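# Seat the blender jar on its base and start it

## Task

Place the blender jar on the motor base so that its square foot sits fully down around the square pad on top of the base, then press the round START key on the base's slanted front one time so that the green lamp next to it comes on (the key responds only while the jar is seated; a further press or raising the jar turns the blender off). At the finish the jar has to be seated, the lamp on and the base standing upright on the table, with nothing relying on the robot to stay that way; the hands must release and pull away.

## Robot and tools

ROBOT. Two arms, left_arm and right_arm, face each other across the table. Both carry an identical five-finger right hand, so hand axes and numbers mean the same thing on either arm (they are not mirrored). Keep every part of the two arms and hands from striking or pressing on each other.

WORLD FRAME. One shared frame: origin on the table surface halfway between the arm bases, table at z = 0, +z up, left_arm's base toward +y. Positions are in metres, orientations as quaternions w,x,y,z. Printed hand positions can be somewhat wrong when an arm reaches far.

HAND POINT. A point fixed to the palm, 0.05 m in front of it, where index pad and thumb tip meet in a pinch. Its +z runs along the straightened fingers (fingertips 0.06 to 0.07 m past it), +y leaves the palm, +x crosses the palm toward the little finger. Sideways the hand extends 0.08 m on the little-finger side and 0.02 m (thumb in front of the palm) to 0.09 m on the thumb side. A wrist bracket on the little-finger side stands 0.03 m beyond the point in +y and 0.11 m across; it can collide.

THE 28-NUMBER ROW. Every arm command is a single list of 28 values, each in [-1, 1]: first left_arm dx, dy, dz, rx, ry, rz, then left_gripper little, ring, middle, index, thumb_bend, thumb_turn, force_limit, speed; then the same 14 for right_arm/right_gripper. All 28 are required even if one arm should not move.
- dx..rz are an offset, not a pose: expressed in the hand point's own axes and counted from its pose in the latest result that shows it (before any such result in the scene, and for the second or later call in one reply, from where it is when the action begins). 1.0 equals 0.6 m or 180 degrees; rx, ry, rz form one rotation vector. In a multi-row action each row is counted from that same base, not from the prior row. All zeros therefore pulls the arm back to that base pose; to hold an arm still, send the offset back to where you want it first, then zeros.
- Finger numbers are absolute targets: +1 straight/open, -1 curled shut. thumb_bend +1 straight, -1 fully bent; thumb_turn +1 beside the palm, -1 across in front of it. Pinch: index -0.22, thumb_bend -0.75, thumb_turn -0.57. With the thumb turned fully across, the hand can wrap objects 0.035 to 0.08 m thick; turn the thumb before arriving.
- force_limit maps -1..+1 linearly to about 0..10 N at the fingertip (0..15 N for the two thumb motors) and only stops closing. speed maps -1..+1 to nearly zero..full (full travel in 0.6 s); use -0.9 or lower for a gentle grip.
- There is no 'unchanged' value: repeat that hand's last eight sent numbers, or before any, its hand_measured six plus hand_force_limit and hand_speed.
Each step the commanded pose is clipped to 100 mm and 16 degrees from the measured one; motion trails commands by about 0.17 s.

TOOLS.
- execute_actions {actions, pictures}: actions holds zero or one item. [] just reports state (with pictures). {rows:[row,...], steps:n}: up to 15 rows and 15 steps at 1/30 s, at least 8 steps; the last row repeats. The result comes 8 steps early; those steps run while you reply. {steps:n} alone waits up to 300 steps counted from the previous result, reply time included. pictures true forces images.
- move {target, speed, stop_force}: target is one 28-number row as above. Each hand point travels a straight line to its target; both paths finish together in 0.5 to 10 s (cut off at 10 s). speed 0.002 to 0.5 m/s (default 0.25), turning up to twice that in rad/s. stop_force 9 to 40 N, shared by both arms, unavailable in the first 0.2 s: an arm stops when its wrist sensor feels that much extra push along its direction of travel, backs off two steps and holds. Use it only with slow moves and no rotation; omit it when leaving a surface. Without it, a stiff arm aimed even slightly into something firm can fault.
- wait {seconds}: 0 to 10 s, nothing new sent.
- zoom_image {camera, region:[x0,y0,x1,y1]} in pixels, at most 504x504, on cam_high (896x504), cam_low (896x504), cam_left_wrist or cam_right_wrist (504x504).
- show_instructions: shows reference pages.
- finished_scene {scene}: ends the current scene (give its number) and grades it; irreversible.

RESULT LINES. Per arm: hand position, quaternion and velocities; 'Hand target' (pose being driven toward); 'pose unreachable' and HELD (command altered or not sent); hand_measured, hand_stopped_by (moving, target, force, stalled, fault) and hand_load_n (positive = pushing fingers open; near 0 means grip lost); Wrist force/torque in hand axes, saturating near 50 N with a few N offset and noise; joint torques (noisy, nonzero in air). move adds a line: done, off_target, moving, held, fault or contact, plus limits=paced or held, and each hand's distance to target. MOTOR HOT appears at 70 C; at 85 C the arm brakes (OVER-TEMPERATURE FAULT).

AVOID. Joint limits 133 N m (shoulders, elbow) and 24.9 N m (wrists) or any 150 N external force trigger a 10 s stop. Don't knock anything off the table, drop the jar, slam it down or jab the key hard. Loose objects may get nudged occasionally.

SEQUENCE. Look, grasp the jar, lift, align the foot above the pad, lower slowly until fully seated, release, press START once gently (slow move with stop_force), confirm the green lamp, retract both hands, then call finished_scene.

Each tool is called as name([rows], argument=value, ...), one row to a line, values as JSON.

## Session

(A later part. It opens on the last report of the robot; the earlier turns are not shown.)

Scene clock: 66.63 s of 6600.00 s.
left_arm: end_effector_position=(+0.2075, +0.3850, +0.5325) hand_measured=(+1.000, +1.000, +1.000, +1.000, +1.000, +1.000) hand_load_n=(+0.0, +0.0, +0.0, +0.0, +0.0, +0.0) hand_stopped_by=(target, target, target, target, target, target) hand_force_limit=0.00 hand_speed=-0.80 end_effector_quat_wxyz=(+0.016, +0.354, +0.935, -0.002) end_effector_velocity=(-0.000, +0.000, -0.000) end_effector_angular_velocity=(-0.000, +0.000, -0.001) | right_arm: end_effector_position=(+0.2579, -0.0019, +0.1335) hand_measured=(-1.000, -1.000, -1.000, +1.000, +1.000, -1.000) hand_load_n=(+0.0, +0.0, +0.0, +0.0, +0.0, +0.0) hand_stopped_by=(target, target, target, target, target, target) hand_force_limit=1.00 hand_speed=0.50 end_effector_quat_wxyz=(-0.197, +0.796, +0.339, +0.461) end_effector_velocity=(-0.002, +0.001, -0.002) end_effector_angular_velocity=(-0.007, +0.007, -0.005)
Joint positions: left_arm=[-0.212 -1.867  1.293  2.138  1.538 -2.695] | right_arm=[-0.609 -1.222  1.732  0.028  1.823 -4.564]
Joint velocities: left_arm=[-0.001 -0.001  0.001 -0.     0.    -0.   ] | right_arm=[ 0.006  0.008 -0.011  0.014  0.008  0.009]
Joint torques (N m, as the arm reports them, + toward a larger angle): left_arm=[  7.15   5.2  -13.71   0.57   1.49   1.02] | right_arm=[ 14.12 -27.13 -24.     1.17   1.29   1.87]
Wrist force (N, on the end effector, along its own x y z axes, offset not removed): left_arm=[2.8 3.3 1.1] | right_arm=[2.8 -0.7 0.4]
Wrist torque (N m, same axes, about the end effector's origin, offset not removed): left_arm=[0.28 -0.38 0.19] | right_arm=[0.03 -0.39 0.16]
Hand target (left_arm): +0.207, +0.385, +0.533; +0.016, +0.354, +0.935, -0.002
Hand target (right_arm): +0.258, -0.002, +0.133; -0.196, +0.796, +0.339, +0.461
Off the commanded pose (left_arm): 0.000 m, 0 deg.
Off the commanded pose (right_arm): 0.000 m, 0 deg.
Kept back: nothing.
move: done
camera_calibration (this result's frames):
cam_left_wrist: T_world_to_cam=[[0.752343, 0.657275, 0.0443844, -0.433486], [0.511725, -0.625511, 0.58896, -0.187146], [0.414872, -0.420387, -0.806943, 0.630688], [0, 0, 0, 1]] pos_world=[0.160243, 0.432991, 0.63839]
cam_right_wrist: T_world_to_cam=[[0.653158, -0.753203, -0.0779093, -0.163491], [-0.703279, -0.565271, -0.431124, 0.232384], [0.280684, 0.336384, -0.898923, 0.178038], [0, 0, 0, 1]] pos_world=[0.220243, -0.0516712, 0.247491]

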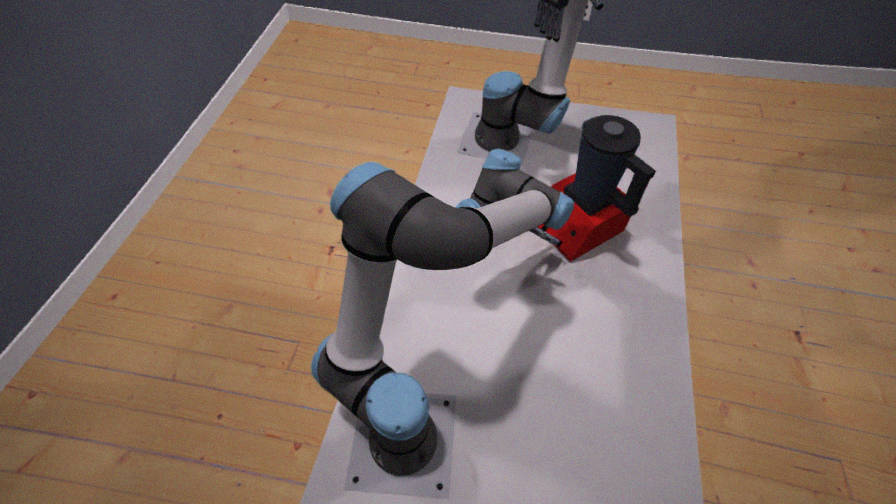

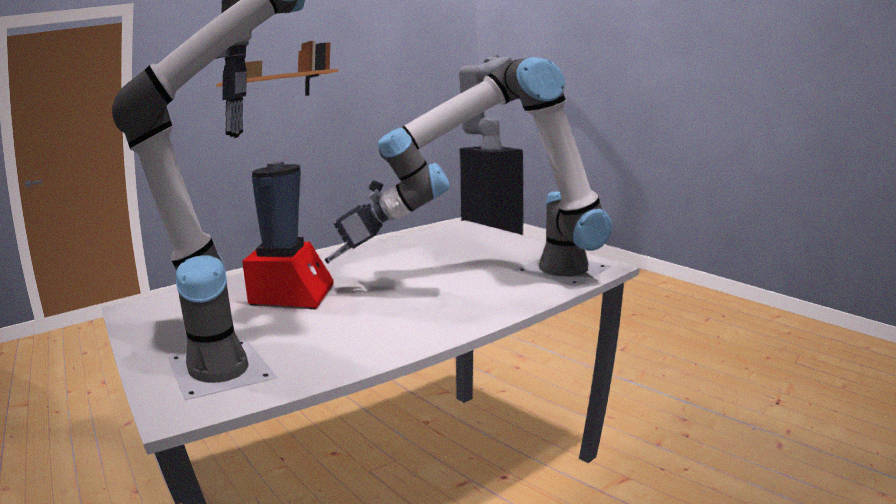

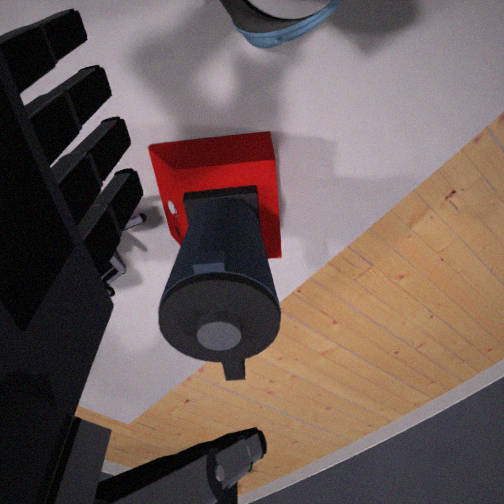

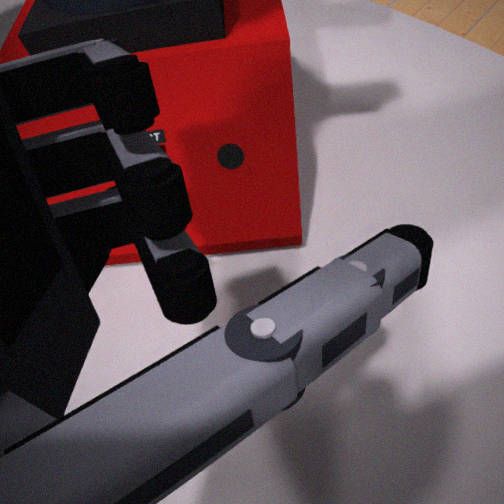

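Aligned. Approach and press.

move(target=[0,0,0,0,0,0,1,1,1,1,1,1,0,-0.8,0,0,0.055,0,0,0,-1,-1,-1,1,1,-1,1,0.5], speed=0.03, stop_force=9)

zoom_image(camera="cam_low", region=[270,210,390,310])

zoom_image(camera="cam_left_wrist", region=[90,140,230,280])

Scene clock: 68.50 s of 6600.00 s.
left_arm: end_effector_position=(+0.2075, +0.3850, +0.5325) hand_measured=(+1.000, +1.000, +1.000, +1.000, +1.000, +1.000) hand_load_n=(+0.0, +0.0, +0.0, +0.0, +0.0, +0.0) hand_stopped_by=(target, target, target, target, target, target) hand_force_limit=0.00 hand_speed=-0.80 end_effector_quat_wxyz=(+0.016, +0.354, +0.935, -0.002) end_effector_velocity=(-0.000, -0.001, -0.000) end_effector_angular_velocity=(-0.002, +0.001, -0.000) | right_arm: end_effector_position=(+0.2776, +0.0186, +0.1172) hand_measured=(-1.000, -1.000, -1.000, +1.000, +1.000, -1.000) hand_load_n=(+0.0, +0.0, +0.0, +0.0, +0.0, +0.0) hand_stopped_by=(target, target, target, target, target, target) hand_force_limit=1.00 hand_speed=0.50 end_effector_quat_wxyz=(-0.197, +0.796, +0.339, +0.461) end_effector_velocity=(+0.001, +0.002, -0.001) end_effector_angular_velocity=(+0.001, +0.001, +0.000)
Joint positions: left_arm=[-0.212 -1.867  1.293  2.138  1.538 -2.695] | right_arm=[-0.626 -1.152  1.677  0.011  1.807 -4.573]
Joint velocities: left_arm=[-0.     0.    -0.001 -0.002  0.     0.   ] | right_arm=[-0.001  0.004 -0.004 -0.001 -0.002  0.001]
Joint torques (N m, as the arm reports them, + toward a larger angle): left_arm=[  8.66   5.62 -13.62   0.6    1.37   0.61] | right_arm=[-15.09 -31.02 -22.35  -1.99  -1.51  -2.  ]
Wrist force (N, on the end effector, along its own x y z axes, offset not removed): left_arm=[2.8 1.9 1.3] | right_arm=[3.9 -1.6 -0.7]
Wrist torque (N m, same axes, about the end effector's origin, offset not removed): left_arm=[0.22 -0.30 0.19] | right_arm=[-0.02 -0.52 0.26]
Hand target (left_arm): +0.207, +0.385, +0.533; +0.016, +0.354, +0.935, -0.002
Hand target (right_arm): +0.278, +0.019, +0.117; -0.197, +0.796, +0.339, +0.461
Off the commanded pose (left_arm): 0.000 m, 0 deg.
Off the commanded pose (right_arm): 0.000 m, 0 deg.
Kept back: nothing.
move: done
camera_calibration (this result's frames):
cam_left_wrist: T_world_to_cam=[[0.752343, 0.657275, 0.0443842, -0.433486], [0.511725, -0.625511, 0.58896, -0.187146], [0.414871, -0.420387, -0.806943, 0.630688], [0, 0, 0, 1]] pos_world=[0.160243, 0.432991, 0.63839]
cam_right_wrist: T_world_to_cam=[[0.653154, -0.753203, -0.0779376, -0.162141], [-0.703295, -0.565267, -0.431103, 0.250809], [0.280653, 0.33639, -0.898931, 0.150962], [0, 0, 0, 1]] pos_world=[0.239928, -0.0311333, 0.231191]

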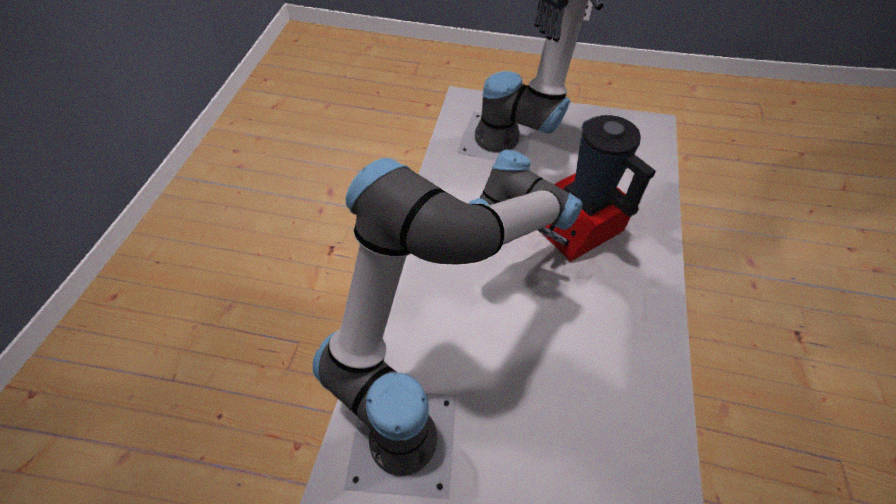

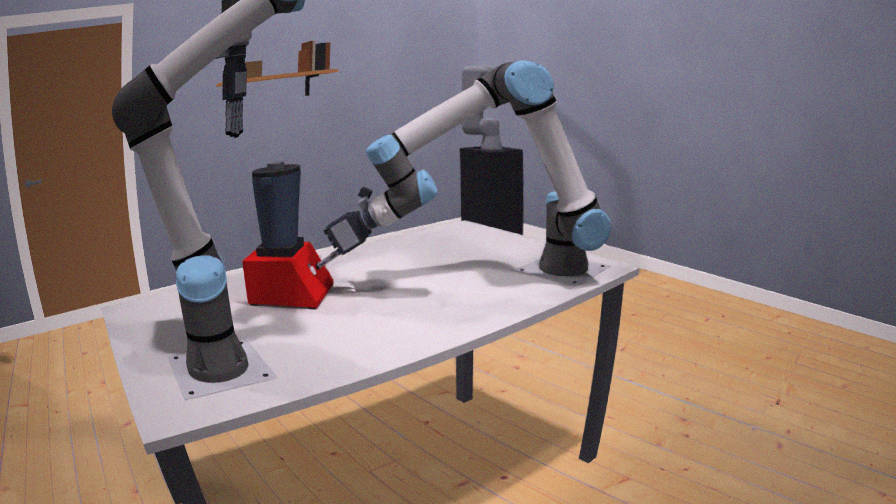

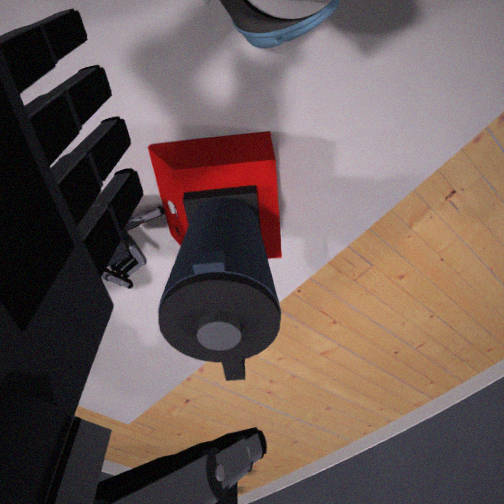

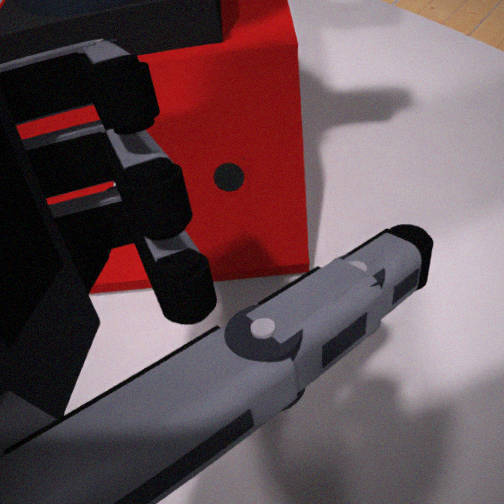

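Region (270, 210, 390, 310) of cam_low's 896x504 image, scaled by 4.200, with more detail than that image has.

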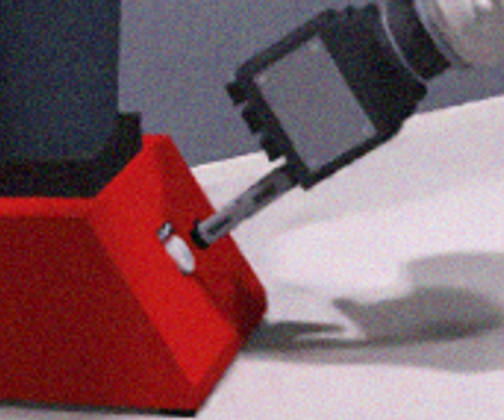

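Region (90, 140, 230, 280) of cam_left_wrist's 504x504 image, scaled by 3.600, with more detail than that image has.

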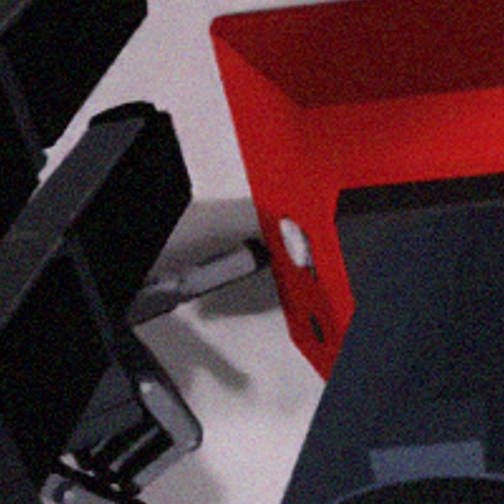

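move(target=[0,0,0,0,0,0,1,1,1,1,1,1,0,-0.8,-0.008,0,0.05,0,0,0,-1,-1,-1,1,1,-1,1,0.5], speed=0.006, stop_force=9)

move(target=[0,0,0,0,0,0,1,1,1,1,1,1,0,-0.8,0.1,0,-0.25,0,0,0,-1,-1,-1,1,1,-1,1,0.5], speed=0.12)

Scene clock: 72.07 s of 6600.00 s.
left_arm: end_effector_position=(+0.2075, +0.3850, +0.5325) hand_measured=(+1.000, +1.000, +1.000, +1.000, +1.000, +1.000) hand_load_n=(+0.0, +0.0, +0.0, +0.0, +0.0, +0.0) hand_stopped_by=(target, target, target, target, target, target) hand_force_limit=0.00 hand_speed=-0.80 end_effector_quat_wxyz=(+0.016, +0.354, +0.935, -0.002) end_effector_velocity=(+0.000, +0.000, +0.001) end_effector_angular_velocity=(-0.003, +0.001, -0.000) | right_arm: end_effector_position=(+0.2870, +0.0285, +0.1064) hand_measured=(-1.000, -1.000, -1.000, +1.000, +1.000, -1.000) hand_load_n=(+0.0, +0.0, +0.0, -0.5, +0.0, +0.0) hand_stopped_by=(target, target, target, target, target, target) hand_force_limit=1.00 hand_speed=0.50 end_effector_quat_wxyz=(-0.197, +0.796, +0.339, +0.461) end_effector_velocity=(-0.000, +0.000, +0.003) end_effector_angular_velocity=(+0.004, -0.003, +0.000)
Joint positions: left_arm=[-0.212 -1.867  1.293  2.138  1.538 -2.695] | right_arm=[-0.634 -1.114  1.652 -0.002  1.801 -4.577]
Joint velocities: left_arm=[-0.    -0.001 -0.002  0.    -0.     0.   ] | right_arm=[ 0.    -0.006  0.001 -0.     0.     0.   ]
Joint torques (N m, as the arm reports them, + toward a larger angle): left_arm=[  7.97   4.76 -13.89   0.39   1.64   0.66] | right_arm=[ -8.31 -37.87  -5.59   0.74   1.23  -0.64]
Wrist force (N, on the end effector, along its own x y z axes, offset not removed): left_arm=[3.7 2.2 -0.2] | right_arm=[10.1 0.1 -19.7]
Wrist torque (N m, same axes, about the end effector's origin, offset not removed): left_arm=[0.32 -0.55 0.26] | right_arm=[1.26 -0.17 0.65]
Hand target (left_arm): +0.207, +0.385, +0.533; +0.016, +0.354, +0.935, -0.002
Hand target (right_arm): +0.287, +0.028, +0.106; -0.197, +0.796, +0.339, +0.461
Off the commanded pose (left_arm): 0.000 m, 0 deg.
Off the commanded pose (right_arm): 0.013 m, 0 deg.
Kept back: nothing.
move: contact (right_arm)
camera_calibration (this result's frames):
cam_left_wrist: T_world_to_cam=[[0.752343, 0.657275, 0.0443844, -0.433486], [0.511725, -0.625511, 0.58896, -0.187145], [0.414871, -0.420387, -0.806943, 0.630688], [0, 0, 0, 1]] pos_world=[0.160243, 0.432991, 0.63839]
cam_right_wrist: T_world_to_cam=[[0.653198, -0.753157, -0.0780139, -0.161754], [-0.703229, -0.565225, -0.431265, 0.25831], [0.280715, 0.336563, -0.898846, 0.135235], [0, 0, 0, 1]] pos_world=[0.249346, -0.0213378, 0.220337]

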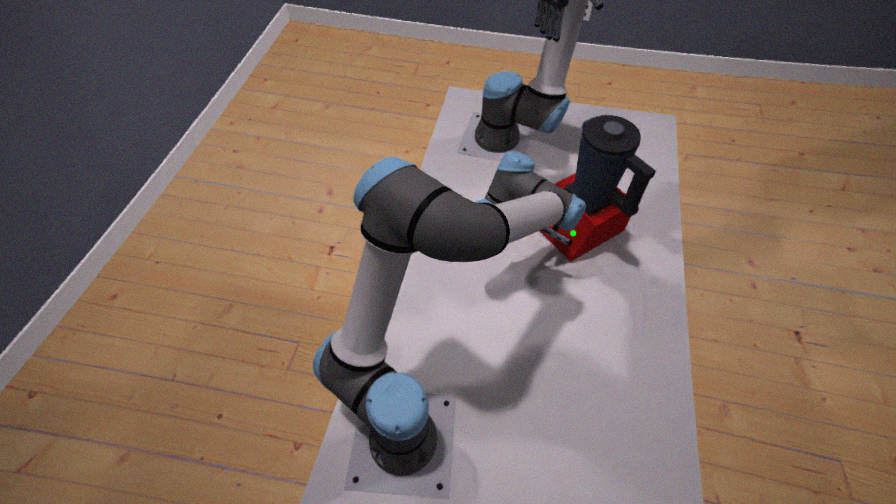

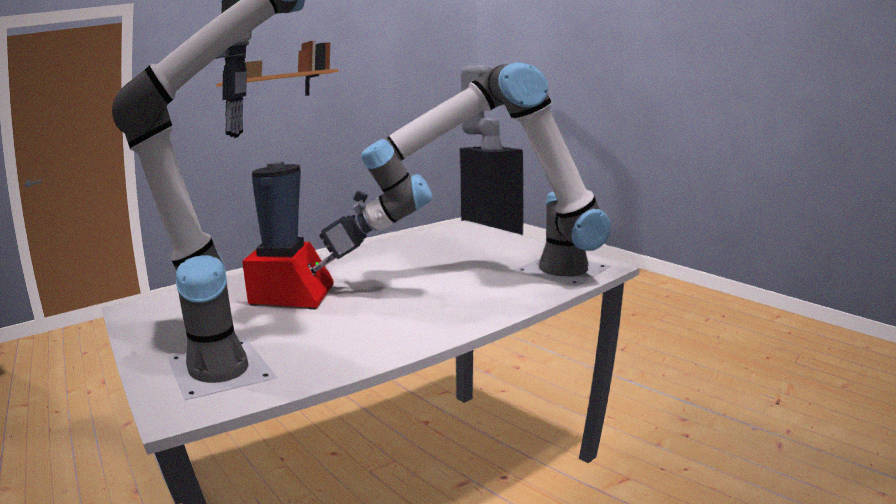

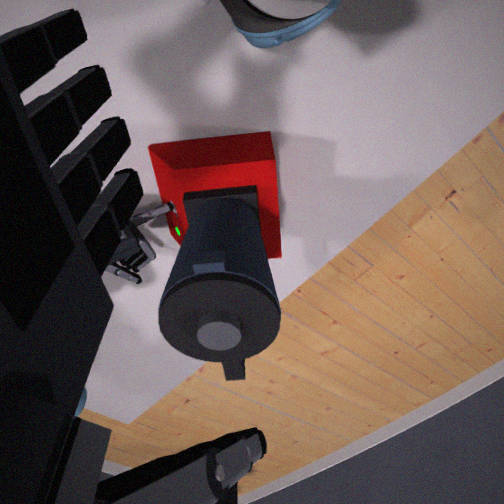

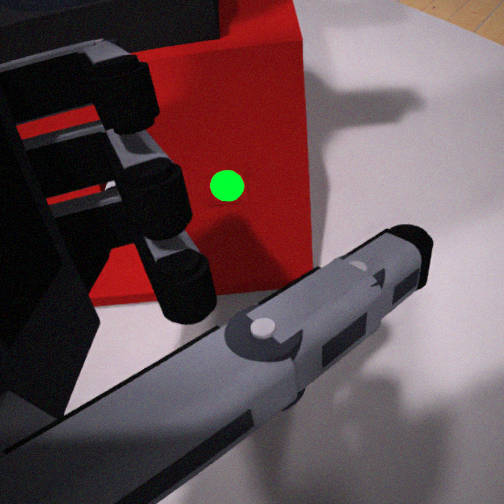

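Scene clock: 73.93 s of 6600.00 s.
left_arm: end_effector_position=(+0.2075, +0.3850, +0.5325) hand_measured=(+1.000, +1.000, +1.000, +1.000, +1.000, +1.000) hand_load_n=(+0.0, +0.0, +0.0, +0.0, +0.0, +0.0) hand_stopped_by=(target, target, target, target, target, target) hand_force_limit=0.00 hand_speed=-0.80 end_effector_quat_wxyz=(+0.016, +0.354, +0.935, -0.002) end_effector_velocity=(-0.000, +0.000, -0.000) end_effector_angular_velocity=(+0.001, -0.000, +0.001) | right_arm: end_effector_position=(+0.2178, -0.0440, +0.2328) hand_measured=(-1.000, -1.000, -1.000, +1.000, +1.000, -1.000) hand_load_n=(+0.0, +0.0, +0.0, +0.0, +0.0, +0.0) hand_stopped_by=(target, target, target, target, target, target) hand_force_limit=1.00 hand_speed=0.50 end_effector_quat_wxyz=(-0.197, +0.796, +0.339, +0.461) end_effector_velocity=(-0.001, -0.001, +0.003) end_effector_angular_velocity=(+0.001, -0.002, -0.000)
Joint positions: left_arm=[-0.212 -1.867  1.293  2.138  1.538 -2.695] | right_arm=[-0.566 -1.422  1.716  0.251  1.859 -4.541]
Joint velocities: left_arm=[ 0.     0.     0.     0.     0.    -0.001] | right_arm=[ 0.001 -0.005 -0.002  0.005  0.002 -0.   ]
Joint torques (N m, as the arm reports them, + toward a larger angle): left_arm=[  7.65   4.98 -13.72   0.47   1.47   0.71] | right_arm=[ 12.75 -37.57 -25.1    1.29   1.56   2.06]
Wrist force (N, on the end effector, along its own x y z axes, offset not removed): left_arm=[2.6 3.2 1.6] | right_arm=[2.6 -0.2 -1.7]
Wrist torque (N m, same axes, about the end effector's origin, offset not removed): left_arm=[0.37 -0.33 0.16] | right_arm=[0.21 -0.35 0.20]
Hand target (left_arm): +0.207, +0.385, +0.533; +0.016, +0.354, +0.935, -0.002
Hand target (right_arm): +0.218, -0.044, +0.233; -0.197, +0.796, +0.339, +0.461
Off the commanded pose (left_arm): 0.000 m, 0 deg.
Off the commanded pose (right_arm): 0.000 m, 0 deg.
Kept back: nothing.
move: done
camera_calibration (this result's frames):
cam_left_wrist: T_world_to_cam=[[0.752343, 0.657275, 0.0443844, -0.433486], [0.511725, -0.625511, 0.58896, -0.187145], [0.414871, -0.420387, -0.806943, 0.630688], [0, 0, 0, 1]] pos_world=[0.160243, 0.432991, 0.63839]
cam_right_wrist: T_world_to_cam=[[0.65322, -0.753149, -0.0779132, -0.161235], [-0.703157, -0.565237, -0.431367, 0.223173], [0.280844, 0.336563, -0.898806, 0.29267], [0, 0, 0, 1]] pos_world=[0.180053, -0.09379, 0.34676]

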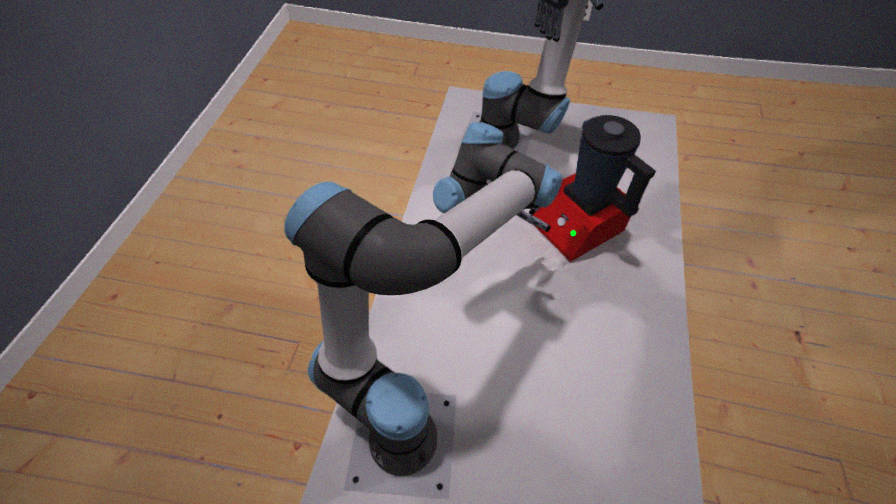

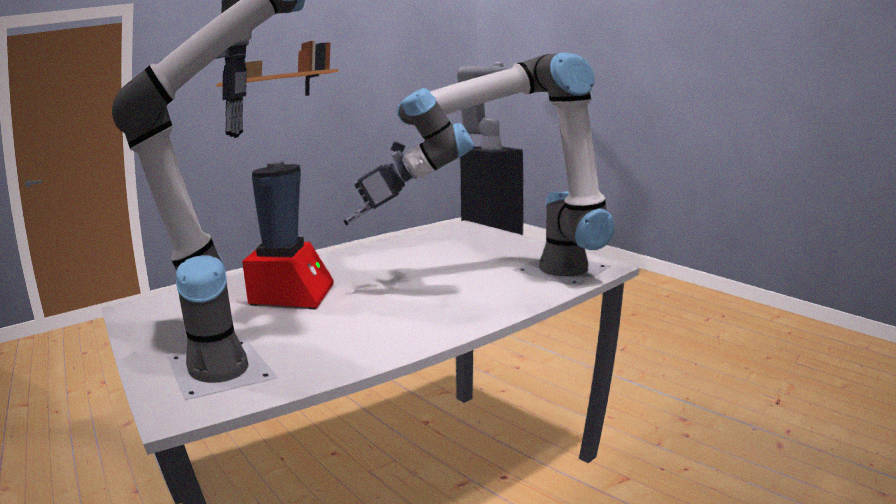

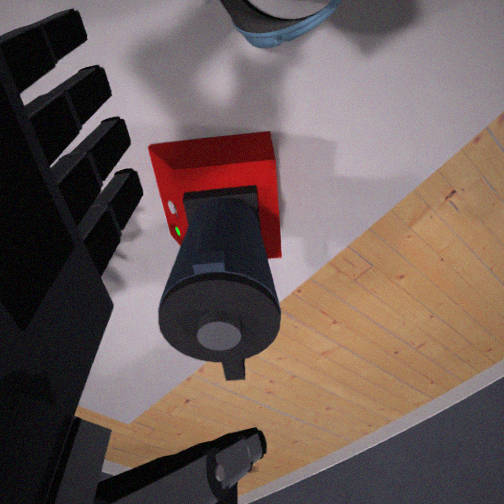

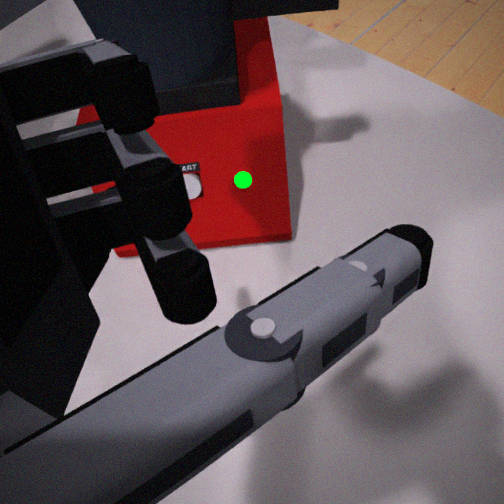

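finished_scene(scene=2)

The scene is finished: the task was done.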